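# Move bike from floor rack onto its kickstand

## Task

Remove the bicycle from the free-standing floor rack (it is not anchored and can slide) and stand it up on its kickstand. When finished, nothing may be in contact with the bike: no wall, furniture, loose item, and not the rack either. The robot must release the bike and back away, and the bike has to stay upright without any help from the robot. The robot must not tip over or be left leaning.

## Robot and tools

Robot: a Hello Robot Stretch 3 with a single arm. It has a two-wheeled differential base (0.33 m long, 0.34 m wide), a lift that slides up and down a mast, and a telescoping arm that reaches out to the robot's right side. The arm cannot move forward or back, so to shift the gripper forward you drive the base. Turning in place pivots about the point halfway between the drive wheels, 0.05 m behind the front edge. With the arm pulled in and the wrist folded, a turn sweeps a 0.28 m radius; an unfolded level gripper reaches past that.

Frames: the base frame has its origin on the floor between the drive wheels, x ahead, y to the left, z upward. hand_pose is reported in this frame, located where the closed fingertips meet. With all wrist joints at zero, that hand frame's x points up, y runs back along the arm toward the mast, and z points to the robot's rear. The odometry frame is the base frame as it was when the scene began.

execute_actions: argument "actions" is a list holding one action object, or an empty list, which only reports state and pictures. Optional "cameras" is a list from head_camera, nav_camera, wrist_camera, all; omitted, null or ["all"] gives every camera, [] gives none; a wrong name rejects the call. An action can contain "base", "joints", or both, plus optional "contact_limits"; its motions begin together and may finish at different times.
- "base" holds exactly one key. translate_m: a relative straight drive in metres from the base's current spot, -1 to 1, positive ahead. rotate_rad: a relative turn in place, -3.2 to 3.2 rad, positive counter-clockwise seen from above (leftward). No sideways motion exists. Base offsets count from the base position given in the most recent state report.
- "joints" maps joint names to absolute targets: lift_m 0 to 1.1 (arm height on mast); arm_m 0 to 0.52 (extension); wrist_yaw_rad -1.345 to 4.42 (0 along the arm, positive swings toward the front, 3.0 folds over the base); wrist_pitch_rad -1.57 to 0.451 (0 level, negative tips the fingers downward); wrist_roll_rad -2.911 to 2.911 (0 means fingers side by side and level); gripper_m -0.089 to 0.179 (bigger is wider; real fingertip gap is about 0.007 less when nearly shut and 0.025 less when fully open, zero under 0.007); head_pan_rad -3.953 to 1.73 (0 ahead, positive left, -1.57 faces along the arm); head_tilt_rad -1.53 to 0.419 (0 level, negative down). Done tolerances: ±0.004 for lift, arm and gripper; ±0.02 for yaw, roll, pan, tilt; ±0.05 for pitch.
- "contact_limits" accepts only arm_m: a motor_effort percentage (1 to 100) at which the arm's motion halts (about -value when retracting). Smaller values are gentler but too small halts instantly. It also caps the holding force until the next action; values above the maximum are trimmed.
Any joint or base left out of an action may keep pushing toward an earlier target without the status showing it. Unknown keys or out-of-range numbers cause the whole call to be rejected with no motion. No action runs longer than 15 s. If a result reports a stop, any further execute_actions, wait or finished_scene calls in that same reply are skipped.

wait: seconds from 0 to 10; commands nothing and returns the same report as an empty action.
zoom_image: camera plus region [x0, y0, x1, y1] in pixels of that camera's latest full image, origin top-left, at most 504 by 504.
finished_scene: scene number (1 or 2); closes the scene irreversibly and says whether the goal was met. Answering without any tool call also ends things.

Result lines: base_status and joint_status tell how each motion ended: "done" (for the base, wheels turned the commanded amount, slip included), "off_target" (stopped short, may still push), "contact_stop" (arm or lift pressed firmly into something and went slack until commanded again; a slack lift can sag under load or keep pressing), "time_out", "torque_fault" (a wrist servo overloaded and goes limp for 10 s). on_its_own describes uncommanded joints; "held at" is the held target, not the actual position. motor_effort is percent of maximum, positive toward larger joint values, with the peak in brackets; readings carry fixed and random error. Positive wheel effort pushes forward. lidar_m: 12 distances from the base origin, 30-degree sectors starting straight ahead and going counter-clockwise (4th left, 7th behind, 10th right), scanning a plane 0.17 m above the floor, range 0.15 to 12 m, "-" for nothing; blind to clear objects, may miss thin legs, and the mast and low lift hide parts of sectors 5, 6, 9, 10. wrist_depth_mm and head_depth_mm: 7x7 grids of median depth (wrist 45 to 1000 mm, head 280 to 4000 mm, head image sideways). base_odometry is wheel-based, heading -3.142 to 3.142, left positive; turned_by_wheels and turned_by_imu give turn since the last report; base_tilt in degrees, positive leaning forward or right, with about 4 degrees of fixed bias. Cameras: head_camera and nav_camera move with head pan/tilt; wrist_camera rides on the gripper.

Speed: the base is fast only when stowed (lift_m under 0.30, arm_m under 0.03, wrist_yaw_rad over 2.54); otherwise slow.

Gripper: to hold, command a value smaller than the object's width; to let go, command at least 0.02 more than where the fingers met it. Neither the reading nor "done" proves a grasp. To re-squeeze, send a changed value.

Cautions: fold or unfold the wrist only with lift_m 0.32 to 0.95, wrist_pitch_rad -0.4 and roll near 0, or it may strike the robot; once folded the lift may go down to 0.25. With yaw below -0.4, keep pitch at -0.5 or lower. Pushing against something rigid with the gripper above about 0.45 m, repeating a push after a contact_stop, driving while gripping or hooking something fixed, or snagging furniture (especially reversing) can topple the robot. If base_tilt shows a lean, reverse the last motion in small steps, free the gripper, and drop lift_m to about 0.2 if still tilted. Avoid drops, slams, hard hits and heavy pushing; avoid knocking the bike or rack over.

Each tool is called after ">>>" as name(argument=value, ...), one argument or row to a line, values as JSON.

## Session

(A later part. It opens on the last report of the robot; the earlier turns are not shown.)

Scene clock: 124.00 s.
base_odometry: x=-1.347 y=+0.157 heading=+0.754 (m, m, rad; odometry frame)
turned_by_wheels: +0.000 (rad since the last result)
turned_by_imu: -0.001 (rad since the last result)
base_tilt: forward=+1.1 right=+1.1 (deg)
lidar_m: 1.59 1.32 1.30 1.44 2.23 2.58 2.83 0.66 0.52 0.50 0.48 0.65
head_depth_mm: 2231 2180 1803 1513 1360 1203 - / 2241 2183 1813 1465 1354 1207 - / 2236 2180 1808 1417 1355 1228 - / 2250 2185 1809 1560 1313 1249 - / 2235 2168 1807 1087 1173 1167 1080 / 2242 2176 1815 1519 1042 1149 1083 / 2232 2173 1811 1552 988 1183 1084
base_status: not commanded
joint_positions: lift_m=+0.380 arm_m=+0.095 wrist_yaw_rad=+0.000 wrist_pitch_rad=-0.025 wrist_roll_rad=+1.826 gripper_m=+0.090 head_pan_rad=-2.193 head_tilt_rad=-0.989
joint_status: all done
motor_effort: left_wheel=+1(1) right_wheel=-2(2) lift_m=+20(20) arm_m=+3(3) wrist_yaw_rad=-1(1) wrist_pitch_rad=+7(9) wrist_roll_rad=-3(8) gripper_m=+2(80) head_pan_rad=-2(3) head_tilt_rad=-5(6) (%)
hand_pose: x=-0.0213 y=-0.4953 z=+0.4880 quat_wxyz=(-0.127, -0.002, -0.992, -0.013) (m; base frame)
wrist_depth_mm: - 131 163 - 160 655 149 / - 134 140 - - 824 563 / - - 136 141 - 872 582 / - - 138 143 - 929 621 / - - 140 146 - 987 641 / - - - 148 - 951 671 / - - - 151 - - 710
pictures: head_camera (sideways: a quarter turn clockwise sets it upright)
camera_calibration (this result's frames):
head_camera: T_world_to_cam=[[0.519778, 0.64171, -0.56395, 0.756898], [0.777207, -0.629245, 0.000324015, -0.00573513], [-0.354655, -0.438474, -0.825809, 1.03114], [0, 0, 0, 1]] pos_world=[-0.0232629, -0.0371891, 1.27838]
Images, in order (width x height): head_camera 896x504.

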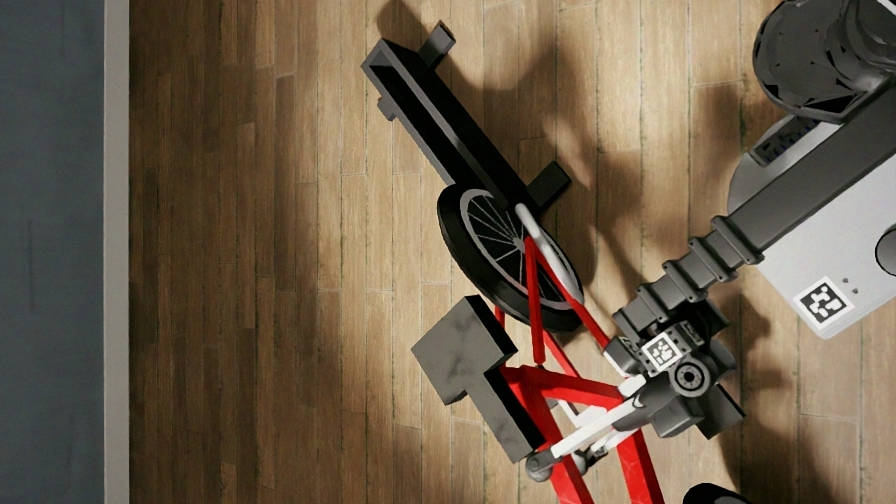

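>>> execute_actions(
  actions=[
    {"joints":{"arm_m":0}},
  ],
  cameras=[],
)

>>> execute_actions(
  actions=[
    {"base":{"translate_m":-0.40},"joints":{"wrist_pitch_rad":-0.8,"wrist_roll_rad":0,"gripper_m":0,"lift_m":0.35}},
  ],
  cameras=[],
)

>>> execute_actions(
  actions=[
    {"joints":{"arm_m":0.115}},
  ],
  cameras=["wrist_camera"],
)

Scene clock: 133.27 s.
base_odometry: x=-1.347 y=+0.157 heading=+0.754 (m, m, rad; odometry frame)
turned_by_wheels: +0.000 (rad since the last result)
turned_by_imu: -0.001 (rad since the last result)
base_tilt: forward=+1.1 right=+1.2 (deg)
lidar_m: 1.59 1.31 1.30 1.44 2.24 2.58 2.85 0.66 0.52 0.50 0.48 0.65
head_depth_mm: 2235 2184 1819 1525 1356 1205 - / 2232 2180 1804 1471 1356 1204 - / 2225 2163 1807 1417 1356 1223 - / 2222 2172 1818 1553 1308 1246 - / 2243 2169 1821 1088 1290 1246 1067 / 2242 2175 1806 1527 1052 1058 1083 / 2229 2185 1805 1548 1307 1183 1079
base_status: not commanded
joint_positions: lift_m=+0.380 arm_m=+0.000 wrist_yaw_rad=+0.000 wrist_pitch_rad=-0.024 wrist_roll_rad=+1.826 gripper_m=+0.090 head_pan_rad=-2.193 head_tilt_rad=-0.989
joint_status: all done
motor_effort: left_wheel=+1(1) right_wheel=-2(2) lift_m=+20(20) arm_m=-5(4) wrist_yaw_rad=+0(0) wrist_pitch_rad=+7(7) wrist_roll_rad=-3(3) gripper_m=+0(1) head_pan_rad=-3(2) head_tilt_rad=-5(6) (%)
hand_pose: x=-0.0213 y=-0.4009 z=+0.4882 quat_wxyz=(-0.127, -0.002, -0.992, -0.013) (m; base frame)
wrist_depth_mm: - - 223 229 223 224 276 / - - 228 - - 690 226 / - - 230 235 - 889 592 / - - - 247 - 943 262 / - - - - - 964 240 / - - - - - 904 242 / - - - - - 262 599
pictures: none
No camera images: the call's "cameras" was empty. Leave "cameras" out to get every camera's image.

Scene clock: 138.50 s.
base_odometry: x=-1.639 y=-0.117 heading=+0.754 (m, m, rad; odometry frame)
turned_by_wheels: +0.000 (rad since the last result)
turned_by_imu: -0.002 (rad since the last result)
base_tilt: forward=+1.1 right=+1.2 (deg)
lidar_m: 1.89 1.57 1.55 1.71 2.29 2.27 2.50 2.22 0.49 0.47 0.48 0.71
head_depth_mm: 2004 2185 1808 1548 1352 1208 - / 2012 2175 1809 1557 1358 1205 - / 2004 2166 1806 1556 1351 1222 - / 1992 2186 1807 1546 1309 1242 - / 1998 2187 1807 1549 1267 1225 1067 / 2000 2162 1811 1547 1125 1166 1082 / 2000 2177 1820 1557 1352 1029 1081
base_status: done
joint_positions: lift_m=+0.350 arm_m=+0.000 wrist_yaw_rad=+0.000 wrist_pitch_rad=-0.807 wrist_roll_rad=+0.003 gripper_m=+0.000 head_pan_rad=-2.193 head_tilt_rad=-0.989
joint_status: all done
motor_effort: left_wheel=+2(3) right_wheel=-1(5) lift_m=+18(18) arm_m=-5(5) wrist_yaw_rad=-1(0) wrist_pitch_rad=+2(7) wrist_roll_rad=-2(3) gripper_m=-3(81) head_pan_rad=-3(3) head_tilt_rad=-5(5) (%)
hand_pose: x=-0.0216 y=-0.3050 z=+0.2872 quat_wxyz=(+0.649, +0.277, -0.651, -0.279) (m; base frame)
wrist_depth_mm: 796 235 241 240 238 765 812 / 391 281 269 275 274 663 701 / 621 326 312 318 319 395 407 / 538 520 314 317 356 358 361 / 493 497 493 463 446 438 437 / 445 446 445 - 437 448 444 / 407 411 410 400 401 408 406
pictures: none
No camera images: the call's "cameras" was empty. Leave "cameras" out to get every camera's image.

Scene clock: 140.60 s.
base_odometry: x=-1.639 y=-0.117 heading=+0.754 (m, m, rad; odometry frame)
turned_by_wheels: +0.000 (rad since the last result)
turned_by_imu: +0.000 (rad since the last result)
base_tilt: forward=+1.2 right=+1.1 (deg)
lidar_m: 1.89 1.57 1.56 1.70 2.29 2.27 2.50 2.22 0.49 0.47 0.48 0.71
head_depth_mm: 1988 2166 1816 1553 1355 1203 - / 2007 2181 1811 1550 1360 1206 - / 2001 2192 1805 1561 1354 1225 - / 2011 2170 1809 1554 1308 1245 - / 2008 2172 1806 1561 1263 1168 1080 / 1988 2174 1813 1549 1129 1167 1081 / 1991 2172 1803 1546 1357 1028 1079
base_status: not commanded
joint_positions: lift_m=+0.350 arm_m=+0.115 wrist_yaw_rad=+0.000 wrist_pitch_rad=-0.808 wrist_roll_rad=+0.003 gripper_m=+0.000 head_pan_rad=-2.193 head_tilt_rad=-0.989
joint_status: all done
motor_effort: left_wheel=+1(1) right_wheel=-1(1) lift_m=+19(19) arm_m=+4(2) wrist_yaw_rad=-1(0) wrist_pitch_rad=+2(2) wrist_roll_rad=-1(2) gripper_m=-1(2) head_pan_rad=-3(3) head_tilt_rad=-5(5) (%)
hand_pose: x=-0.0216 y=-0.4192 z=+0.2870 quat_wxyz=(+0.649, +0.278, -0.651, -0.279) (m; base frame)
wrist_depth_mm: 197 140 134 134 140 811 807 / 162 147 141 141 145 160 695 / 175 166 165 164 162 171 614 / 169 193 200 198 195 201 542 / 480 242 229 237 247 260 345 / 430 246 239 - 289 288 288 / 406 408 407 400 383 393 395
pictures: wrist_camera
camera_calibration (this result's frames):
wrist_camera: T_world_to_cam=[[-0.999763, -0.0134844, -0.0170914, -0.0157731], [-0.000694736, 0.804442, -0.594031, 0.547213], [0.0217592, -0.593878, -0.804261, 0.140292], [0, 0, 0, 1]] pos_world=[-0.0184418, -0.357097, 0.437623]
Images, in order (width x height): wrist_camera 644x364.

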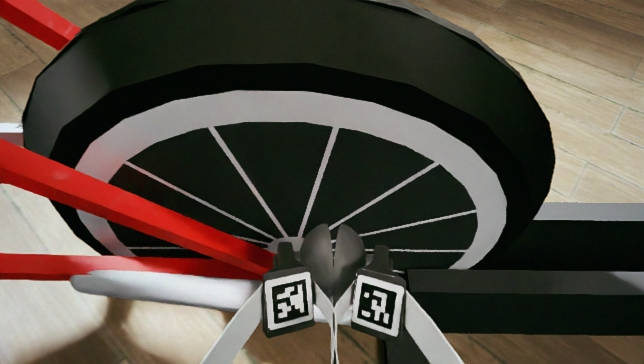

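>>> execute_actions(
  actions=[
    {"joints":{"lift_m":0.2}},
  ],
  cameras=["wrist_camera"],
)

Scene clock: 146.33 s.
base_odometry: x=-1.639 y=-0.117 heading=+0.754 (m, m, rad; odometry frame)
turned_by_wheels: +0.000 (rad since the last result)
turned_by_imu: -0.005 (rad since the last result)
base_tilt: forward=+1.1 right=+1.2 (deg)
lidar_m: 1.90 1.57 1.56 1.71 2.29 2.27 2.50 2.22 0.49 0.47 0.48 0.71
head_depth_mm: 2008 2183 1812 1548 1356 1201 - / 2008 2180 1803 1550 1347 1202 - / 2004 2181 1809 1552 1357 1226 - / 2004 2184 1803 1549 1313 1242 - / 1994 2184 1816 1548 1266 1168 1083 / 1979 2182 1804 1547 1123 1167 1078 / 1998 2188 1800 1553 1360 1029 1081
base_status: not commanded
joint_positions: lift_m=+0.283 arm_m=+0.114 wrist_yaw_rad=+0.001 wrist_pitch_rad=-0.798 wrist_roll_rad=+0.002 gripper_m=+0.000 head_pan_rad=-2.194 head_tilt_rad=-0.989
joint_status: lift_m contact_stop (moved -0.067 of -0.150)
on_its_own: lift_m is slack since a contact_stop, until your next command for it (your +0.200 is given up)
motor_effort: left_wheel=+2(3) right_wheel=-3(6) lift_m=+23(22) arm_m=+7(13) wrist_yaw_rad=-2(3) wrist_pitch_rad=-1(10) wrist_roll_rad=-1(2) gripper_m=-2(4) head_pan_rad=-3(3) head_tilt_rad=-5(6) (%)
hand_pose: x=-0.0214 y=-0.4210 z=+0.2216 quat_wxyz=(+0.651, +0.275, -0.652, -0.275) (m; base frame)
wrist_depth_mm: 122 122 121 121 120 120 126 / 140 139 138 138 137 136 142 / 135 157 161 161 160 159 169 / 197 157 186 193 191 190 270 / 192 195 186 223 233 230 306 / 373 367 184 - 264 260 257 / 349 349 348 343 333 340 340
pictures: wrist_camera
camera_calibration (this result's frames):
wrist_camera: T_world_to_cam=[[-0.999743, -0.0158762, -0.0161595, -0.0178998], [-0.00295417, 0.79861, -0.601842, 0.508991], [0.0224601, -0.60164, -0.798452, 0.0821415], [0, 0, 0, 1]] pos_world=[-0.0182365, -0.35735, 0.371629]
Images, in order (width x height): wrist_camera 644x364.

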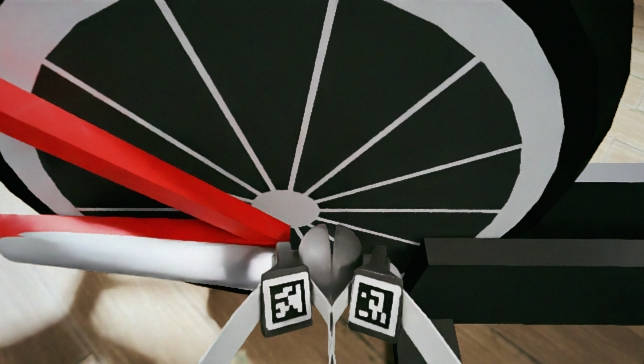

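>>> execute_actions(
  actions=[
    {"joints":{"lift_m":0.2,"arm_m":0.09}},
  ],
  cameras=["wrist_camera","head_camera"],
)

Scene clock: 151.30 s.
base_odometry: x=-1.639 y=-0.117 heading=+0.754 (m, m, rad; odometry frame)
turned_by_wheels: +0.000 (rad since the last result)
turned_by_imu: -0.001 (rad since the last result)
base_tilt: forward=+1.1 right=+1.2 (deg)
lidar_m: 1.89 1.57 1.55 1.71 2.29 2.27 2.50 2.23 0.49 0.47 0.48 0.72
head_depth_mm: 2014 2190 1818 1550 1356 1204 - / 1999 2168 1814 1550 1362 1208 - / 2000 2164 1810 1547 1352 1225 - / 2004 2189 1814 1551 1313 1224 - / 2002 2186 1823 1547 1272 1241 1085 / 1992 2200 1805 1558 1129 1164 1085 / 1973 2172 1811 1544 1351 1030 1080
base_status: not commanded
joint_positions: lift_m=+0.281 arm_m=+0.090 wrist_yaw_rad=+0.001 wrist_pitch_rad=-0.807 wrist_roll_rad=+0.002 gripper_m=+0.000 head_pan_rad=-2.194 head_tilt_rad=-0.989
joint_status: lift_m contact_stop (moved -0.002 of -0.083); the others done
on_its_own: lift_m is slack since a contact_stop, until your next command for it (your +0.200 is given up)
motor_effort: left_wheel=+2(1) right_wheel=-2(3) lift_m=+23(22) arm_m=-5(3) wrist_yaw_rad=-2(2) wrist_pitch_rad=+2(5) wrist_roll_rad=-2(1) gripper_m=-3(3) head_pan_rad=-3(3) head_tilt_rad=-5(6) (%)
hand_pose: x=-0.0214 y=-0.3950 z=+0.2180 quat_wxyz=(+0.650, +0.278, -0.650, -0.278) (m; base frame)
wrist_depth_mm: 147 147 146 145 145 144 156 / 140 163 168 166 166 165 190 / 198 168 190 195 194 193 284 / 209 212 200 234 233 233 312 / 408 317 194 190 262 245 246 / 378 377 375 - 340 340 337 / 346 345 345 337 332 344 343
pictures: head_camera (sideways: a quarter turn clockwise sets it upright), wrist_camera
camera_calibration (this result's frames):
head_camera: T_world_to_cam=[[0.520663, 0.640991, -0.563951, 0.756894], [0.776338, -0.630317, 0.000324105, -0.00572994], [-0.35526, -0.437985, -0.825808, 1.03114], [0, 0, 0, 1]] pos_world=[-0.0233143, -0.0371485, 1.27838]
wrist_camera: T_world_to_cam=[[-0.999743, -0.015752, -0.0162864, -0.0174701], [-0.00298058, 0.803985, -0.594642, 0.486632], [0.0224608, -0.594441, -0.803826, 0.0988331], [0, 0, 0, 1]] pos_world=[-0.0182351, -0.33277, 0.368532]
Images, in order (width x height): head_camera 896x504, wrist_camera 644x364.

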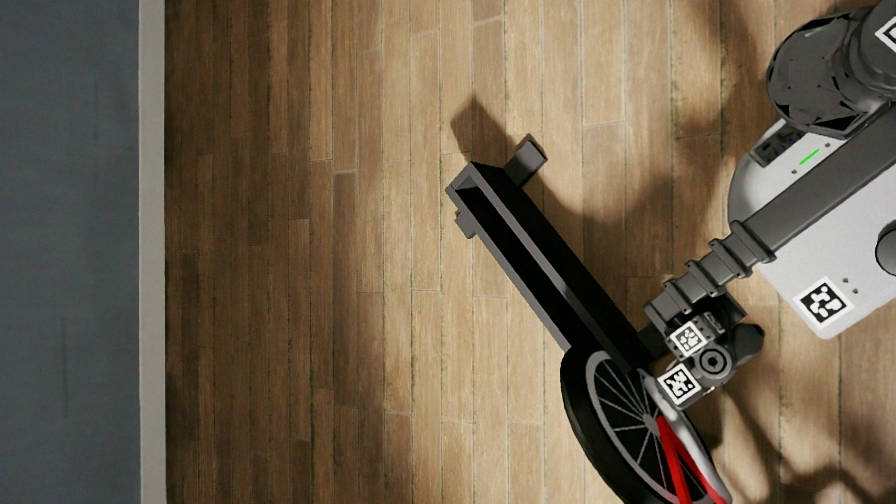

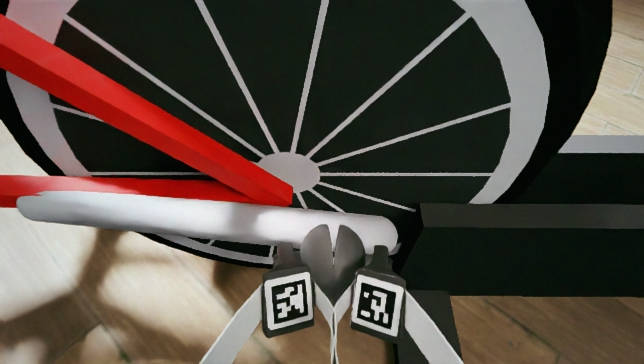

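>>> execute_actions(
  actions=[
    {"joints":{"lift_m":0.27,"wrist_pitch_rad":-0.5,"arm_m":0.03}},
  ],
  cameras=[],
)

>>> execute_actions(
  actions=[
    {"joints":{"arm_m":0.075}},
  ],
  cameras=[],
)

>>> execute_actions(
  actions=[
    {"joints":{"wrist_pitch_rad":-1.3}},
  ],
  cameras=["wrist_camera","head_camera"],
)

Scene clock: 159.03 s.
base_odometry: x=-1.639 y=-0.117 heading=+0.754 (m, m, rad; odometry frame)
turned_by_wheels: +0.000 (rad since the last result)
turned_by_imu: -0.001 (rad since the last result)
base_tilt: forward=+1.1 right=+1.1 (deg)
lidar_m: 1.89 1.57 1.56 1.71 2.29 2.27 2.50 2.22 0.49 0.47 0.48 0.71
head_depth_mm: 2007 2193 1802 1554 1350 1204 1114 / 2000 2166 1813 1554 1359 1204 - / 1991 2175 1808 1552 1355 1222 - / 1998 2174 1811 1555 1313 1246 - / 2001 2174 1812 1543 1274 1218 1067 / 2002 2168 1810 1554 1122 1168 1085 / 2001 2175 1812 1546 1353 1028 1079
base_status: not commanded
joint_positions: lift_m=+0.270 arm_m=+0.030 wrist_yaw_rad=+0.001 wrist_pitch_rad=-0.521 wrist_roll_rad=+0.002 gripper_m=+0.000 head_pan_rad=-2.194 head_tilt_rad=-0.989
joint_status: all done
motor_effort: left_wheel=+2(2) right_wheel=-2(3) lift_m=+19(19) arm_m=-5(7) wrist_yaw_rad=-2(2) wrist_pitch_rad=+6(7) wrist_roll_rad=-1(1) gripper_m=-2(2) head_pan_rad=-2(3) head_tilt_rad=-6(5) (%)
hand_pose: x=-0.0212 y=-0.3855 z=+0.2605 quat_wxyz=(+0.683, +0.183, -0.683, -0.182) (m; base frame)
wrist_depth_mm: - 186 179 178 184 - - / 202 197 195 194 195 209 - / 295 207 216 215 214 223 794 / 318 242 236 239 238 243 642 / 252 260 245 264 270 283 337 / 449 324 231 - 280 280 280 / 392 395 382 376 339 323 323
pictures: none
No camera images: the call's "cameras" was empty. Leave "cameras" out to get every camera's image.

Scene clock: 160.47 s.
base_odometry: x=-1.639 y=-0.117 heading=+0.754 (m, m, rad; odometry frame)
turned_by_wheels: +0.000 (rad since the last result)
turned_by_imu: +0.000 (rad since the last result)
base_tilt: forward=+1.2 right=+1.1 (deg)
lidar_m: 1.89 1.57 1.56 1.71 2.28 2.28 2.49 2.23 0.49 0.47 0.48 0.71
head_depth_mm: 2018 2169 1806 1555 1355 1204 1115 / 1996 2168 1817 1554 1353 1209 - / 2019 2168 1813 1549 1357 1224 - / 2000 2152 1809 1547 1308 1232 - / 2002 2175 1815 1554 1268 1243 1080 / 1995 2191 1812 1552 1128 1169 1082 / 1998 2187 1806 1560 1361 1030 1083
base_status: not commanded
joint_positions: lift_m=+0.270 arm_m=+0.075 wrist_yaw_rad=+0.001 wrist_pitch_rad=-0.520 wrist_roll_rad=+0.002 gripper_m=+0.000 head_pan_rad=-2.194 head_tilt_rad=-0.989
joint_status: all done
motor_effort: left_wheel=+1(2) right_wheel=-2(2) lift_m=+19(19) arm_m=+4(6) wrist_yaw_rad=-2(2) wrist_pitch_rad=+6(6) wrist_roll_rad=-1(1) gripper_m=-2(2) head_pan_rad=-3(3) head_tilt_rad=-5(5) (%)
hand_pose: x=-0.0212 y=-0.4300 z=+0.2606 quat_wxyz=(+0.683, +0.182, -0.683, -0.182) (m; base frame)
wrist_depth_mm: 198 143 138 139 144 - - / 158 151 151 150 149 161 - / 166 166 166 165 165 168 801 / 157 182 186 184 183 183 641 / 212 180 204 202 207 206 537 / 217 220 206 - 237 244 315 / 378 201 196 190 241 243 243
pictures: none
No camera images: the call's "cameras" was empty. Leave "cameras" out to get every camera's image.

Scene clock: 161.70 s.
base_odometry: x=-1.639 y=-0.117 heading=+0.754 (m, m, rad; odometry frame)
turned_by_wheels: +0.000 (rad since the last result)
turned_by_imu: +0.000 (rad since the last result)
base_tilt: forward=+1.1 right=+1.1 (deg)
lidar_m: 1.89 1.57 1.55 1.71 2.29 2.27 2.49 2.22 0.49 0.47 0.48 0.72
head_depth_mm: 2012 2166 1810 1550 1359 1203 1114 / 1987 2174 1810 1555 1364 1208 - / 1997 2174 1812 1559 1355 1228 - / 2003 2172 1807 1541 1310 1237 - / 1980 2180 1811 1545 1270 1239 1082 / 1994 2170 1822 1548 1129 1169 1086 / 1992 2178 1813 1551 1358 1029 1080
base_status: not commanded
joint_positions: lift_m=+0.270 arm_m=+0.075 wrist_yaw_rad=+0.001 wrist_pitch_rad=-1.298 wrist_roll_rad=+0.002 gripper_m=+0.000 head_pan_rad=-2.194 head_tilt_rad=-0.989
joint_status: all done
motor_effort: left_wheel=+2(2) right_wheel=-3(2) lift_m=+19(19) arm_m=+4(4) wrist_yaw_rad=-1(1) wrist_pitch_rad=-1(6) wrist_roll_rad=-1(1) gripper_m=-2(3) head_pan_rad=-2(4) head_tilt_rad=-6(6) (%)
hand_pose: x=-0.0216 y=-0.2656 z=+0.1557 quat_wxyz=(+0.563, +0.427, -0.563, -0.428) (m; base frame)
wrist_depth_mm: 352 351 343 309 290 276 274 / 342 342 341 341 317 333 334 / 338 336 334 333 327 327 327 / 331 330 327 325 323 322 321 / 325 321 322 320 317 319 316 / 317 316 315 - 313 310 307 / 311 309 307 309 305 304 303
pictures: head_camera (sideways: a quarter turn clockwise sets it upright), wrist_camera
camera_calibration (this result's frames):
head_camera: T_world_to_cam=[[0.520663, 0.640991, -0.563951, 0.756894], [0.776338, -0.630317, 0.000324105, -0.00572994], [-0.35526, -0.437985, -0.825808, 1.03114], [0, 0, 0, 1]] pos_world=[-0.0233143, -0.0371485, 1.27838]
wrist_camera: T_world_to_cam=[[-0.999761, -0.00601947, -0.0210081, -0.013332], [-0.00288604, 0.989264, -0.14611, 0.324886], [0.021662, -0.146015, -0.989045, 0.273642], [0, 0, 0, 1]] pos_world=[-0.0183188, -0.281523, 0.317833]
Images, in order (width x height): head_camera 896x504, wrist_camera 644x364.

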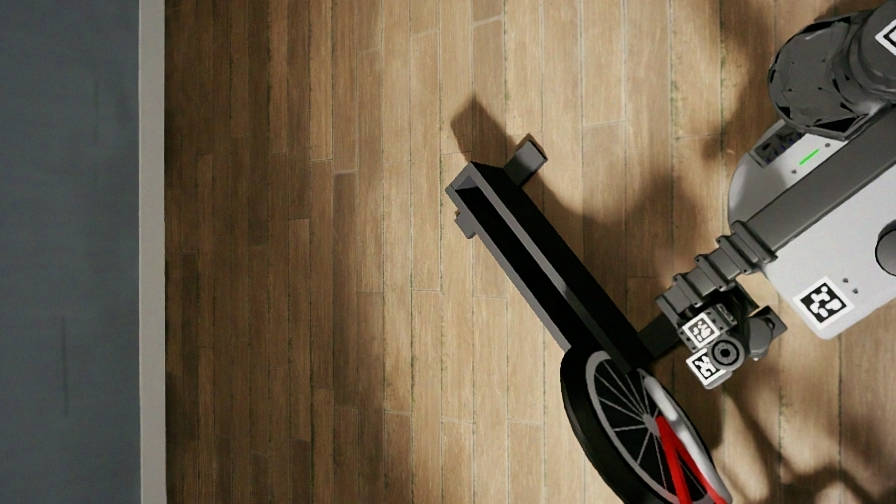

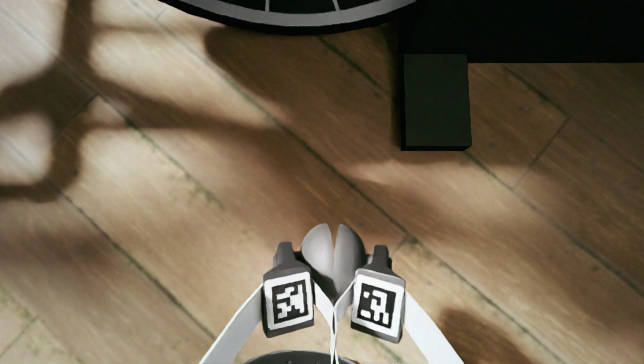

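>>> execute_actions(
  actions=[
    {"joints":{"arm_m":0,"wrist_pitch_rad":0.1}},
  ],
  cameras=[],
)

>>> execute_actions(
  actions=[
    {"joints":{"lift_m":0.14}},
  ],
  cameras=[],
)

>>> execute_actions(
  actions=[
    {"joints":{"arm_m":0.04}},
  ],
  cameras=["wrist_camera"],
)

>>> execute_actions(
  actions=[
    {"joints":{"wrist_pitch_rad":-0.8}},
  ],
  cameras=["wrist_camera","head_camera"],
)

Scene clock: 170.87 s.
base_odometry: x=-1.639 y=-0.117 heading=+0.754 (m, m, rad; odometry frame)
turned_by_wheels: +0.000 (rad since the last result)
turned_by_imu: -0.001 (rad since the last result)
base_tilt: forward=+1.1 right=+1.1 (deg)
lidar_m: 1.90 1.57 1.56 1.71 2.29 2.27 2.49 2.22 0.49 0.47 0.48 0.72
head_depth_mm: 1994 2176 1815 1551 1351 1207 1112 / 1996 2176 1814 1548 1353 1208 - / 2000 2191 1810 1544 1356 1225 - / 2004 2175 1793 1554 1311 1225 - / 2001 2168 1812 1551 1273 1220 1067 / 2009 2177 1815 1553 1135 1163 1082 / 1989 2172 1806 1551 1353 1028 1081
base_status: not commanded
joint_positions: lift_m=+0.270 arm_m=+0.000 wrist_yaw_rad=+0.001 wrist_pitch_rad=+0.074 wrist_roll_rad=+0.002 gripper_m=+0.000 head_pan_rad=-2.194 head_tilt_rad=-0.989
joint_status: all done
motor_effort: left_wheel=+2(1) right_wheel=-3(3) lift_m=+19(19) arm_m=-5(6) wrist_yaw_rad=-1(2) wrist_pitch_rad=+7(6) wrist_roll_rad=-1(2) gripper_m=-2(3) head_pan_rad=-2(3) head_tilt_rad=-6(6) (%)
hand_pose: x=-0.0211 y=-0.4026 z=+0.4040 quat_wxyz=(+0.706, -0.025, -0.707, +0.027) (m; base frame)
wrist_depth_mm: 189 - - - - - - / 251 280 - - - - - / - - - - - - - / - - - - - - - / - - - - - - - / - 997 248 - - - - / 219 240 236 237 238 866 878
pictures: none
No camera images: the call's "cameras" was empty. Leave "cameras" out to get every camera's image.

Scene clock: 172.87 s.
base_odometry: x=-1.639 y=-0.117 heading=+0.754 (m, m, rad; odometry frame)
turned_by_wheels: +0.000 (rad since the last result)
turned_by_imu: +0.000 (rad since the last result)
base_tilt: forward=+1.2 right=+1.1 (deg)
lidar_m: 1.89 1.57 1.56 1.71 2.29 2.28 2.50 2.22 0.49 0.47 0.48 0.71
head_depth_mm: 2003 2204 1810 1552 1359 1201 1099 / 2011 2187 1806 1553 1359 1204 - / 2000 2194 1801 1555 1362 1224 - / 2004 2162 1810 1549 1306 1221 - / 2005 2162 1814 1554 1272 1223 1069 / 1998 2162 1798 1551 1123 1188 1084 / 2002 2157 1811 1549 1354 1032 1082
base_status: not commanded
joint_positions: lift_m=+0.140 arm_m=+0.000 wrist_yaw_rad=+0.001 wrist_pitch_rad=+0.076 wrist_roll_rad=+0.002 gripper_m=+0.000 head_pan_rad=-2.194 head_tilt_rad=-0.989
joint_status: all done
motor_effort: left_wheel=+1(2) right_wheel=-2(2) lift_m=+19(19) arm_m=-5(5) wrist_yaw_rad=-1(2) wrist_pitch_rad=+7(7) wrist_roll_rad=-1(1) gripper_m=-2(3) head_pan_rad=-3(3) head_tilt_rad=-5(5) (%)
hand_pose: x=-0.0211 y=-0.4026 z=+0.2743 quat_wxyz=(+0.706, -0.026, -0.707, +0.027) (m; base frame)
wrist_depth_mm: - - - - - - - / - - - - - - - / - 291 227 226 238 - - / - 228 228 227 229 - - / - 229 229 229 229 235 - / 232 231 230 - 230 231 911 / 234 232 211 231 231 232 633
pictures: none
No camera images: the call's "cameras" was empty. Leave "cameras" out to get every camera's image.

Scene clock: 174.23 s.
base_odometry: x=-1.639 y=-0.117 heading=+0.754 (m, m, rad; odometry frame)
turned_by_wheels: +0.000 (rad since the last result)
turned_by_imu: +0.000 (rad since the last result)
base_tilt: forward=+1.2 right=+1.1 (deg)
lidar_m: 1.90 1.57 1.56 1.71 2.28 2.27 2.48 2.22 0.49 0.47 0.48 0.72
head_depth_mm: 2009 2183 1813 1547 1358 1202 1102 / 2005 2174 1811 1548 1357 1210 - / 1992 2177 1801 1550 1352 1219 - / 1996 2186 1816 1550 1309 1220 - / 2006 2175 1802 1542 1271 1223 1066 / 1991 2173 1804 1542 1130 1181 1080 / 2000 2187 1809 1560 1354 1030 1083
base_status: not commanded
joint_positions: lift_m=+0.140 arm_m=+0.040 wrist_yaw_rad=+0.001 wrist_pitch_rad=+0.076 wrist_roll_rad=+0.002 gripper_m=+0.000 head_pan_rad=-2.194 head_tilt_rad=-0.989
joint_status: all done
motor_effort: left_wheel=+1(2) right_wheel=-2(2) lift_m=+19(19) arm_m=+4(5) wrist_yaw_rad=-1(1) wrist_pitch_rad=+7(7) wrist_roll_rad=-1(1) gripper_m=-3(2) head_pan_rad=-2(2) head_tilt_rad=-6(6) (%)
hand_pose: x=-0.0211 y=-0.4420 z=+0.2743 quat_wxyz=(+0.706, -0.026, -0.707, +0.027) (m; base frame)
wrist_depth_mm: - - - - - - - / - - 204 201 - - - / - 189 188 188 189 - - / 182 188 189 188 188 202 - / 191 189 189 190 189 191 - / 192 168 190 - 190 190 891 / 193 192 192 192 192 191 602
pictures: wrist_camera
camera_calibration (this result's frames):
wrist_camera: T_world_to_cam=[[-0.999718, -0.0237339, 0.00100836, -0.0252638], [-0.00220961, 0.0506413, -0.998714, 0.335804], [0.0236523, -0.998435, -0.0506794, -0.268934], [0, 0, 0, 1]] pos_world=[-0.0181538, -0.286118, 0.321768]
Images, in order (width x height): wrist_camera 644x364.

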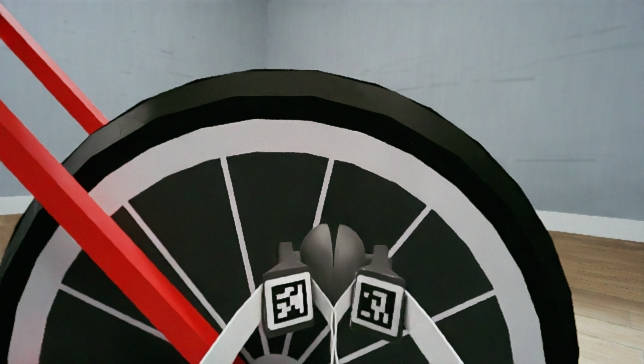

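Scene clock: 176.23 s.
base_odometry: x=-1.639 y=-0.117 heading=+0.754 (m, m, rad; odometry frame)
turned_by_wheels: +0.000 (rad since the last result)
turned_by_imu: +0.000 (rad since the last result)
base_tilt: forward=+1.1 right=+1.2 (deg)
lidar_m: 1.89 1.57 1.56 1.71 2.29 2.27 2.49 2.23 0.48 0.46 0.39 0.71
head_depth_mm: 2007 2181 1814 1554 1358 1202 1095 / 2013 2183 1807 1545 1355 1206 - / 2008 2169 1811 1558 1355 1219 - / 1995 2175 1804 1559 1311 1227 - / 2003 2167 1817 1549 1260 1227 1066 / 2002 2170 1806 1547 1128 1188 1085 / 1985 2180 1818 1557 1355 1002 1081
base_status: not commanded
joint_positions: lift_m=+0.140 arm_m=+0.040 wrist_yaw_rad=-0.002 wrist_pitch_rad=-0.807 wrist_roll_rad=+0.004 gripper_m=+0.000 head_pan_rad=-2.194 head_tilt_rad=-0.989
joint_status: all done
motor_effort: left_wheel=+1(2) right_wheel=-2(3) lift_m=+18(19) arm_m=+2(4) wrist_yaw_rad=+1(1) wrist_pitch_rad=+1(33) wrist_roll_rad=-2(4) gripper_m=-3(2) head_pan_rad=-2(3) head_tilt_rad=-5(5) (%)
hand_pose: x=-0.0218 y=-0.3446 z=+0.0772 quat_wxyz=(+0.649, +0.277, -0.651, -0.279) (m; base frame)
wrist_depth_mm: 185 184 185 183 184 161 161 / 349 214 214 212 205 186 186 / 324 313 255 253 238 219 219 / 108 286 287 287 264 255 266 / 107 111 256 261 246 244 256 / 235 105 233 - 224 220 232 / 214 208 108 211 210 214 214
pictures: head_camera (sideways: a quarter turn clockwise sets it upright), wrist_camera
camera_calibration (this result's frames):
head_camera: T_world_to_cam=[[0.520663, 0.640991, -0.563951, 0.756895], [0.776338, -0.630317, 0.000324109, -0.00572995], [-0.35526, -0.437985, -0.825808, 1.03114], [0, 0, 0, 1]] pos_world=[-0.0233143, -0.0371485, 1.27838]
wrist_camera: T_world_to_cam=[[-0.999781, -0.0113971, -0.0175768, -0.0178491], [0.00129559, 0.803803, -0.594895, 0.362415], [0.0209084, -0.594787, -0.803612, 0.0155085], [0, 0, 0, 1]] pos_world=[-0.0186389, -0.282289, 0.227748]
Images, in order (width x height): head_camera 896x504, wrist_camera 644x364.

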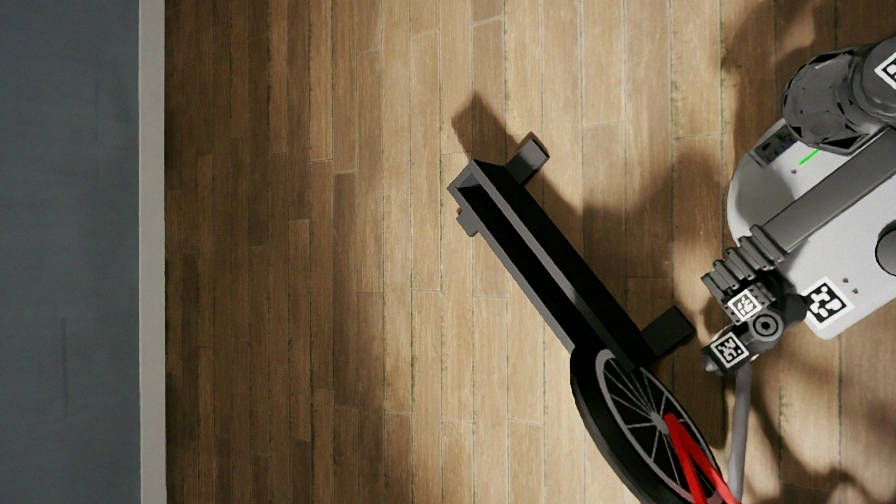

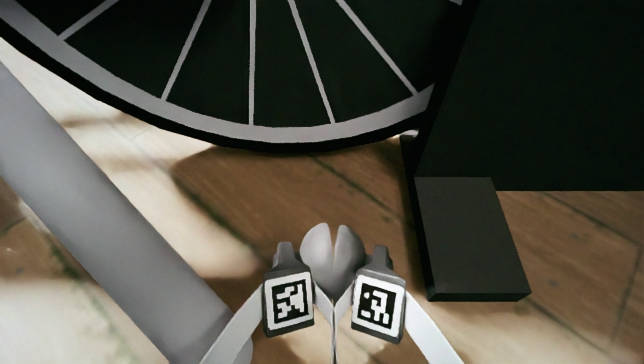

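>>> execute_actions(
  actions=[
    {"base":{"translate_m":0.08},"joints":{"head_pan_rad":-1.7,"head_tilt_rad":-1.2}},
  ],
  cameras=["wrist_camera","head_camera"],
)

Scene clock: 181.27 s.
base_odometry: x=-1.580 y=-0.063 heading=+0.754 (m, m, rad; odometry frame)
turned_by_wheels: +0.000 (rad since the last result)
turned_by_imu: -0.001 (rad since the last result)
base_tilt: forward=+1.2 right=+1.2 (deg)
lidar_m: 1.83 1.52 1.51 1.65 2.35 2.34 2.56 2.27 0.48 0.39 0.40 0.65
head_depth_mm: 1910 1708 1525 1337 1275 1176 1090 / 1907 1697 1524 1332 1274 1200 - / 1897 1686 1527 1312 1288 - - / 1891 1685 1521 1142 1307 - 1061 / 1900 1684 1514 1150 1252 1172 1084 / 1899 1674 1513 947 1263 1166 1084 / 1892 1680 1510 1014 1232 1169 1077
base_status: done
joint_positions: lift_m=+0.140 arm_m=+0.040 wrist_yaw_rad=-0.002 wrist_pitch_rad=-0.807 wrist_roll_rad=+0.004 gripper_m=+0.000 head_pan_rad=-1.707 head_tilt_rad=-1.185
joint_status: all done
motor_effort: left_wheel=+1(4) right_wheel=-2(4) lift_m=+18(19) arm_m=+2(2) wrist_yaw_rad=+2(1) wrist_pitch_rad=+2(2) wrist_roll_rad=-2(2) gripper_m=-2(2) head_pan_rad=+4(37) head_tilt_rad=-8(23) (%)
hand_pose: x=-0.0218 y=-0.3446 z=+0.0772 quat_wxyz=(+0.649, +0.277, -0.651, -0.279) (m; base frame)
wrist_depth_mm: 415 188 181 182 181 181 175 / 362 357 212 211 209 209 193 / 321 321 314 252 250 242 216 / 286 286 287 282 286 271 252 / 257 257 258 262 256 251 233 / 234 233 233 - 233 232 217 / 215 214 214 210 210 214 213
pictures: head_camera (sideways: a quarter turn clockwise sets it upright), wrist_camera
camera_calibration (this result's frames):
head_camera: T_world_to_cam=[[0.172494, 0.903307, -0.392787, 0.536059], [0.981297, -0.192183, -0.0110299, 0.00780012], [-0.0854506, -0.383538, -0.919563, 1.15133], [0, 0, 0, 1]] pos_world=[-0.00173941, -0.0411471, 1.26937]
wrist_camera: T_world_to_cam=[[-0.999781, -0.0114788, -0.0174981, -0.0178835], [0.00118029, 0.803883, -0.594786, 0.362391], [0.0208939, -0.594676, -0.803694, 0.0155434], [0, 0, 0, 1]] pos_world=[-0.0186321, -0.282282, 0.227724]
Images, in order (width x height): head_camera 896x504, wrist_camera 644x364.

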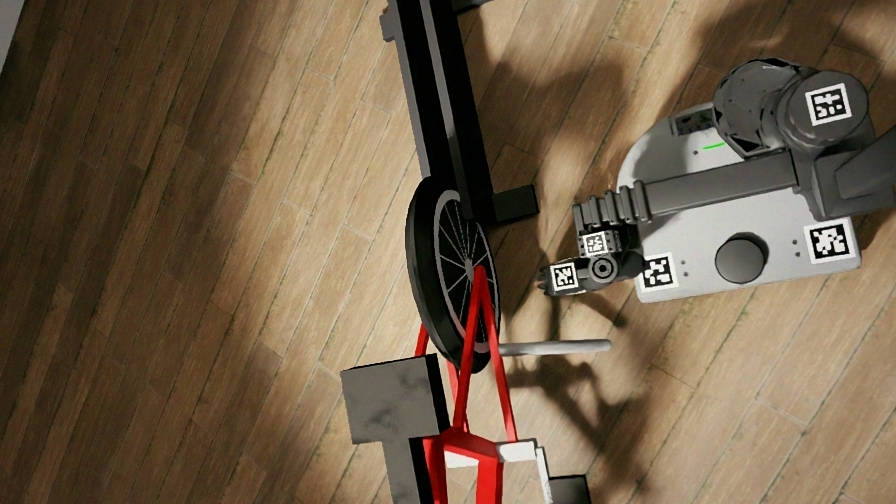

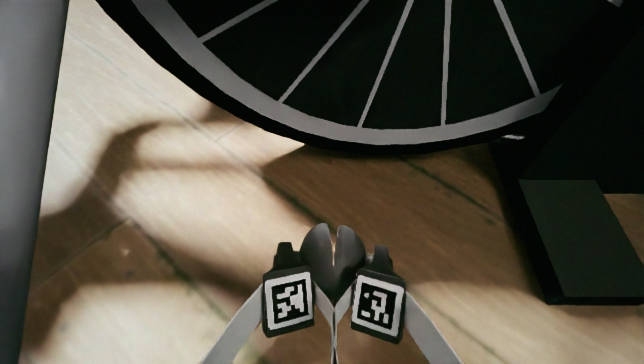

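>>> execute_actions(
  actions=[
    {"joints":{"lift_m":0.38,"arm_m":0}},
  ],
  cameras=[],
)

>>> execute_actions(
  actions=[
    {"base":{"translate_m":0.32},"joints":{"wrist_pitch_rad":0,"wrist_roll_rad":1.82,"gripper_m":0.1}},
  ],
  cameras=[],
)

>>> execute_actions(
  actions=[
    {"joints":{"arm_m":0.1}},
  ],
  cameras=["wrist_camera"],
)

Scene clock: 188.53 s.
base_odometry: x=-1.580 y=-0.063 heading=+0.754 (m, m, rad; odometry frame)
turned_by_wheels: +0.000 (rad since the last result)
turned_by_imu: -0.001 (rad since the last result)
base_tilt: forward=+1.2 right=+1.1 (deg)
lidar_m: 1.84 1.52 1.51 1.65 2.35 2.33 2.56 2.28 0.47 0.39 0.40 0.65
head_depth_mm: 1919 1691 1536 1342 1277 1189 - / 1913 1701 1521 1338 1271 1202 - / 1913 1691 1523 1315 1295 - - / 1900 1690 1522 1144 1298 - 1062 / 1892 1684 1507 1156 1252 1166 1087 / 1886 1678 1512 952 1266 1163 1084 / 1877 1677 1506 1014 1233 1164 1082
base_status: not commanded
joint_positions: lift_m=+0.380 arm_m=+0.000 wrist_yaw_rad=-0.002 wrist_pitch_rad=-0.808 wrist_roll_rad=+0.003 gripper_m=+0.000 head_pan_rad=-1.707 head_tilt_rad=-1.185
joint_status: all done
motor_effort: left_wheel=+1(1) right_wheel=-2(2) lift_m=+26(28) arm_m=-5(6) wrist_yaw_rad=+1(2) wrist_pitch_rad=+2(2) wrist_roll_rad=-2(2) gripper_m=-2(2) head_pan_rad=+4(4) head_tilt_rad=-8(8) (%)
hand_pose: x=-0.0218 y=-0.3049 z=+0.3166 quat_wxyz=(+0.649, +0.277, -0.651, -0.279) (m; base frame)
wrist_depth_mm: 264 211 275 220 214 222 855 / 299 409 244 249 249 248 721 / 329 640 305 286 293 294 638 / 333 560 336 334 365 365 411 / 511 524 514 451 451 426 421 / 477 474 468 - 469 467 471 / 436 435 420 429 428 434 437
pictures: none
No camera images: the call's "cameras" was empty. Leave "cameras" out to get every camera's image.

Scene clock: 193.43 s.
base_odometry: x=-1.347 y=+0.157 heading=+0.754 (m, m, rad; odometry frame)
turned_by_wheels: +0.000 (rad since the last result)
turned_by_imu: -0.010 (rad since the last result)
base_tilt: forward=+1.1 right=+1.1 (deg)
lidar_m: 0.62 1.32 1.31 1.42 2.20 2.58 2.82 2.48 0.43 0.33 0.33 0.32
head_depth_mm: 1908 1690 1530 1335 1272 1187 - / 1911 1685 1522 1369 1269 1201 - / 1902 1689 1525 1370 1295 - - / 1898 1682 1520 1384 - - 1067 / 1876 1680 1513 1383 1220 1170 1090 / 1900 1678 1513 1375 1219 1167 1083 / 1883 1678 1510 1372 1215 1143 1081
base_status: done
joint_positions: lift_m=+0.380 arm_m=+0.000 wrist_yaw_rad=-0.006 wrist_pitch_rad=-0.022 wrist_roll_rad=+1.825 gripper_m=+0.100 head_pan_rad=-1.706 head_tilt_rad=-1.187
joint_status: all done
motor_effort: left_wheel=+0(7) right_wheel=+5(20) lift_m=+25(26) arm_m=+6(7) wrist_yaw_rad=+6(72) wrist_pitch_rad=+6(17) wrist_roll_rad=-3(12) gripper_m=+0(84) head_pan_rad=+4(4) head_tilt_rad=-6(8) (%)
hand_pose: x=-0.0228 y=-0.4001 z=+0.4885 quat_wxyz=(-0.126, -0.004, -0.992, -0.011) (m; base frame)
wrist_depth_mm: - - - - - 768 127 / - - - - - 839 131 / - - - - - 877 594 / - - - - - 952 609 / - - - - - 998 644 / - - - - - 937 680 / - - - - - - 717
pictures: none
No camera images: the call's "cameras" was empty. Leave "cameras" out to get every camera's image.

Scene clock: 195.40 s.
base_odometry: x=-1.347 y=+0.157 heading=+0.754 (m, m, rad; odometry frame)
turned_by_wheels: +0.000 (rad since the last result)
turned_by_imu: +0.000 (rad since the last result)
base_tilt: forward=+1.1 right=+1.2 (deg)
lidar_m: 0.65 1.32 1.31 1.42 2.20 2.58 2.83 2.48 0.46 0.34 2.20 0.60
head_depth_mm: 1915 1693 1530 1333 1276 1190 - / 1900 1695 1515 1371 1267 1198 - / 1916 1702 1527 1333 1282 - - / 1907 1685 1512 1070 1255 - 1070 / 1893 1683 1518 804 1241 1172 1084 / 1889 1677 1511 807 1233 1165 1085 / 1883 1671 1500 1354 1052 1165 1083
base_status: not commanded
joint_positions: lift_m=+0.380 arm_m=+0.099 wrist_yaw_rad=-0.003 wrist_pitch_rad=-0.014 wrist_roll_rad=+1.829 gripper_m=+0.100 head_pan_rad=-1.706 head_tilt_rad=-1.187
joint_status: all done
motor_effort: left_wheel=+0(0) right_wheel=+2(5) lift_m=+24(26) arm_m=+7(10) wrist_yaw_rad=+3(6) wrist_pitch_rad=+3(6) wrist_roll_rad=-5(4) gripper_m=+0(1) head_pan_rad=+3(4) head_tilt_rad=-6(7) (%)
hand_pose: x=-0.0222 y=-0.5003 z=+0.4906 quat_wxyz=(-0.129, -0.003, -0.992, -0.007) (m; base frame)
wrist_depth_mm: - - - - - 781 549 / - - - - - 829 577 / - - - - - 896 593 / - - - - - 941 620 / - - - - - - 658 / - - - - - 941 690 / - - - - - - 724
pictures: wrist_camera
camera_calibration (this result's frames):
wrist_camera: T_world_to_cam=[[0.254564, -0.00858216, -0.967018, 0.482295], [0.9605, 0.118486, 0.251797, -0.00348156], [0.112417, -0.992919, 0.0384054, -0.355146], [0, 0, 0, 1]] pos_world=[-0.0795067, -0.348079, 0.480904]
Images, in order (width x height): wrist_camera 644x364.

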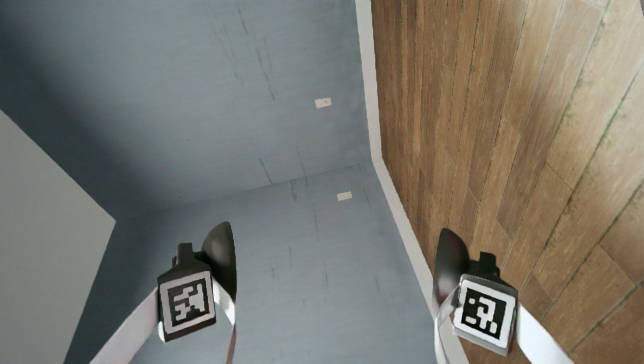

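Something got pushed; look.

>>> execute_actions(
  actions=[
    {"joints":{"head_pan_rad":-1.2,"head_tilt_rad":-1.0}},
  ],
  cameras=["head_camera","nav_camera"],
)

Scene clock: 199.30 s.
base_odometry: x=-1.347 y=+0.157 heading=+0.754 (m, m, rad; odometry frame)
turned_by_wheels: +0.000 (rad since the last result)
turned_by_imu: -0.001 (rad since the last result)
base_tilt: forward=+1.2 right=+1.1 (deg)
lidar_m: 0.65 1.32 1.31 1.42 2.20 2.59 2.83 2.48 0.46 0.34 2.19 0.60
head_depth_mm: 2598 2147 1782 1542 1349 1202 1081 / 2639 2144 1790 1539 1071 - - / 2488 2132 1785 1540 802 1165 - / 2400 2131 1791 1536 879 1201 1106 / 2251 2153 1793 1532 1045 1183 1084 / 2099 2133 1793 1528 996 1185 1084 / 1968 2104 1795 1533 1031 1200 1077
base_status: not commanded
joint_positions: lift_m=+0.380 arm_m=+0.099 wrist_yaw_rad=-0.003 wrist_pitch_rad=-0.014 wrist_roll_rad=+1.829 gripper_m=+0.100 head_pan_rad=-1.207 head_tilt_rad=-1.001
joint_status: all done
motor_effort: left_wheel=+0(0) right_wheel=+2(3) lift_m=+25(25) arm_m=+7(7) wrist_yaw_rad=+3(4) wrist_pitch_rad=+4(4) wrist_roll_rad=-4(5) gripper_m=+0(1) head_pan_rad=+4(35) head_tilt_rad=+1(21) (%)
hand_pose: x=-0.0222 y=-0.5003 z=+0.4906 quat_wxyz=(-0.129, -0.003, -0.992, -0.007) (m; base frame)
wrist_depth_mm: - - - - - 793 553 / - - - - - 839 566 / - - - - - 897 596 / - - - - - 956 622 / - - - - - - 648 / - - - - - 933 690 / - - - - - - 714
pictures: head_camera (sideways: a quarter turn clockwise sets it upright), nav_camera (sideways: a quarter turn counterclockwise sets it upright)
camera_calibration (this result's frames):
head_camera: T_world_to_cam=[[-0.250396, 0.794066, -0.55386, 0.748451], [0.953785, 0.300491, -0.000386949, -0.00588666], [0.166122, -0.52836, -0.83261, 1.0368], [0, 0, 0, 1]] pos_world=[0.0207872, -0.044745, 1.27779]
nav_camera: T_world_to_cam=[[0.269608, -0.800644, 0.535052, -0.655487], [-0.933595, -0.353512, -0.0585611, 0.127707], [0.236034, -0.483733, -0.842787, 1.04698], [0, 0, 0, 1]] pos_world=[0.0488276, 0.0267951, 1.24058]
Images, in order (width x height): head_camera 896x504, nav_camera 672x504.

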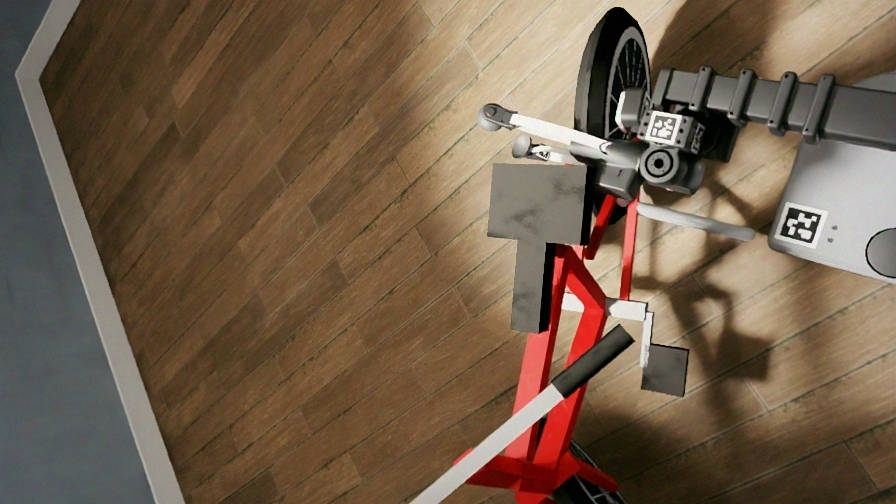

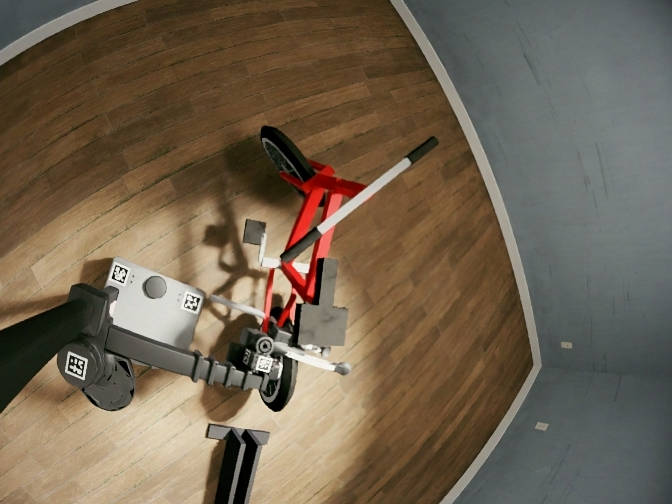

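>>> execute_actions(
  actions=[
    {"joints":{"arm_m":0.0}},
  ],
  cameras=[],
)

>>> execute_actions(
  actions=[
    {"base":{"translate_m":-0.3},"joints":{"head_pan_rad":-0.9}},
  ],
  cameras=["head_camera","nav_camera"],
)

Scene clock: 206.50 s.
base_odometry: x=-1.347 y=+0.157 heading=+0.754 (m, m, rad; odometry frame)
turned_by_wheels: +0.000 (rad since the last result)
turned_by_imu: -0.001 (rad since the last result)
base_tilt: forward=+1.1 right=+1.1 (deg)
lidar_m: 0.62 1.32 1.31 1.43 2.20 2.58 2.82 2.48 0.43 0.33 0.33 0.32
head_depth_mm: 2585 2148 1802 1534 1352 1189 1085 / 2608 2132 1799 1539 1351 1191 - / 2497 2124 1794 1548 1375 1168 - / 2410 2144 1785 1534 1112 1165 1106 / 2234 2146 1793 1542 1118 1182 1084 / 2093 2135 1797 1542 1346 1145 1083 / 1961 2108 1791 1536 1095 1180 1076
base_status: not commanded
joint_positions: lift_m=+0.380 arm_m=+0.000 wrist_yaw_rad=-0.004 wrist_pitch_rad=-0.043 wrist_roll_rad=+1.818 gripper_m=+0.100 head_pan_rad=-1.207 head_tilt_rad=-1.001
joint_status: all done
motor_effort: left_wheel=+0(0) right_wheel=+3(4) lift_m=+24(24) arm_m=+1(5) wrist_yaw_rad=+2(4) wrist_pitch_rad=+12(12) wrist_roll_rad=+0(5) gripper_m=+0(0) head_pan_rad=+5(5) head_tilt_rad=+1(1) (%)
hand_pose: x=-0.0223 y=-0.3998 z=+0.4833 quat_wxyz=(-0.123, -0.005, -0.992, -0.021) (m; base frame)
wrist_depth_mm: - - - - - 750 128 / - - - - - 795 128 / - - - - - 852 139 / - - - - - 898 598 / - - - - - 930 618 / - - - - - 885 655 / - - - - - - 678
pictures: none
No camera images: the call's "cameras" was empty. Leave "cameras" out to get every camera's image.

Scene clock: 210.73 s.
base_odometry: x=-1.566 y=-0.049 heading=+0.754 (m, m, rad; odometry frame)
turned_by_wheels: +0.000 (rad since the last result)
turned_by_imu: -0.001 (rad since the last result)
base_tilt: forward=+1.1 right=+1.1 (deg)
lidar_m: 0.86 1.51 1.49 1.63 2.37 2.35 2.57 2.29 2.27 0.44 0.43 0.47
head_depth_mm: 2493 2154 1801 1534 1372 1161 1098 / 2410 2123 1790 1548 1354 1241 - / 2377 2135 1794 1528 1303 1220 - / 2316 2141 1777 1534 1155 1204 1107 / 2226 2134 1783 1536 1167 1202 1082 / 2142 2123 1785 1534 1310 1203 1081 / 2103 2151 1789 1449 1323 1203 1080
base_status: done
joint_positions: lift_m=+0.380 arm_m=+0.000 wrist_yaw_rad=+0.003 wrist_pitch_rad=-0.025 wrist_roll_rad=+1.820 gripper_m=+0.100 head_pan_rad=-0.907 head_tilt_rad=-1.001
joint_status: all done
motor_effort: left_wheel=+1(3) right_wheel=-1(6) lift_m=+24(24) arm_m=+2(2) wrist_yaw_rad=-4(6) wrist_pitch_rad=+7(12) wrist_roll_rad=+0(2) gripper_m=+0(0) head_pan_rad=+4(24) head_tilt_rad=+1(1) (%)
hand_pose: x=-0.0205 y=-0.4003 z=+0.4878 quat_wxyz=(-0.124, +0.000, -0.992, -0.013) (m; base frame)
wrist_depth_mm: - - - - - 775 543 / - - - - - 832 559 / - - - - - 886 588 / - - - - - 925 615 / - - - - - 973 641 / - - - - - 925 671 / - - - - - - 701
pictures: head_camera (sideways: a quarter turn clockwise sets it upright), nav_camera (sideways: a quarter turn counterclockwise sets it upright)
camera_calibration (this result's frames):
head_camera: T_world_to_cam=[[-0.473893, 0.684167, -0.554384, 0.750497], [0.82219, 0.569213, -0.000350181, -0.0051318], [0.315323, -0.455975, -0.832261, 1.03544], [0, 0, 0, 1]] pos_world=[0.0333768, -0.0384088, 1.27782]
nav_camera: T_world_to_cam=[[0.494199, -0.684776, 0.535584, -0.65755], [-0.787195, -0.613917, -0.0585621, 0.126816], [0.368906, -0.392668, -0.842449, 1.04573], [0, 0, 0, 1]] pos_world=[0.0390115, 0.038206, 1.24058]
Images, in order (width x height): head_camera 896x504, nav_camera 672x504.

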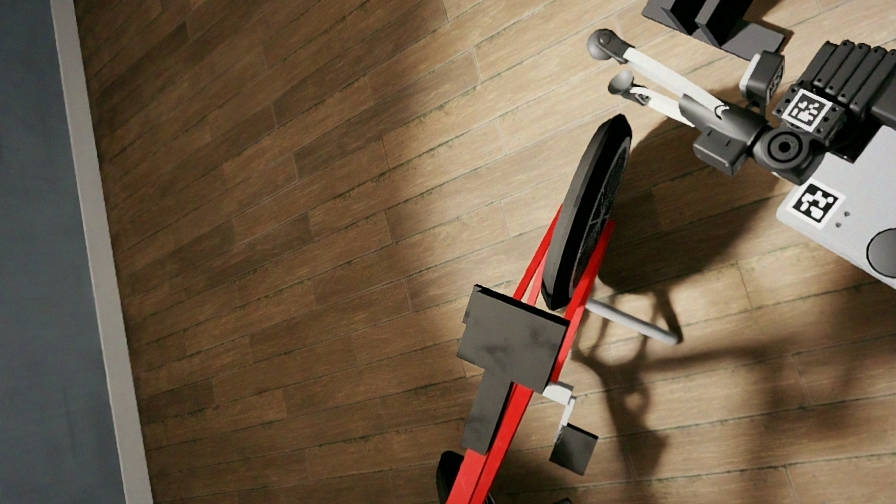

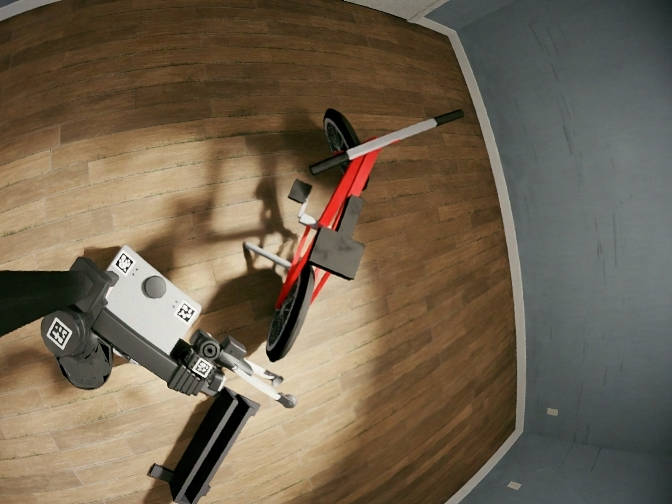

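Bike stands on kickstand, clear of the rack.

>>> finished_scene(
  scene=2,
)

The scene is finished: the task was done.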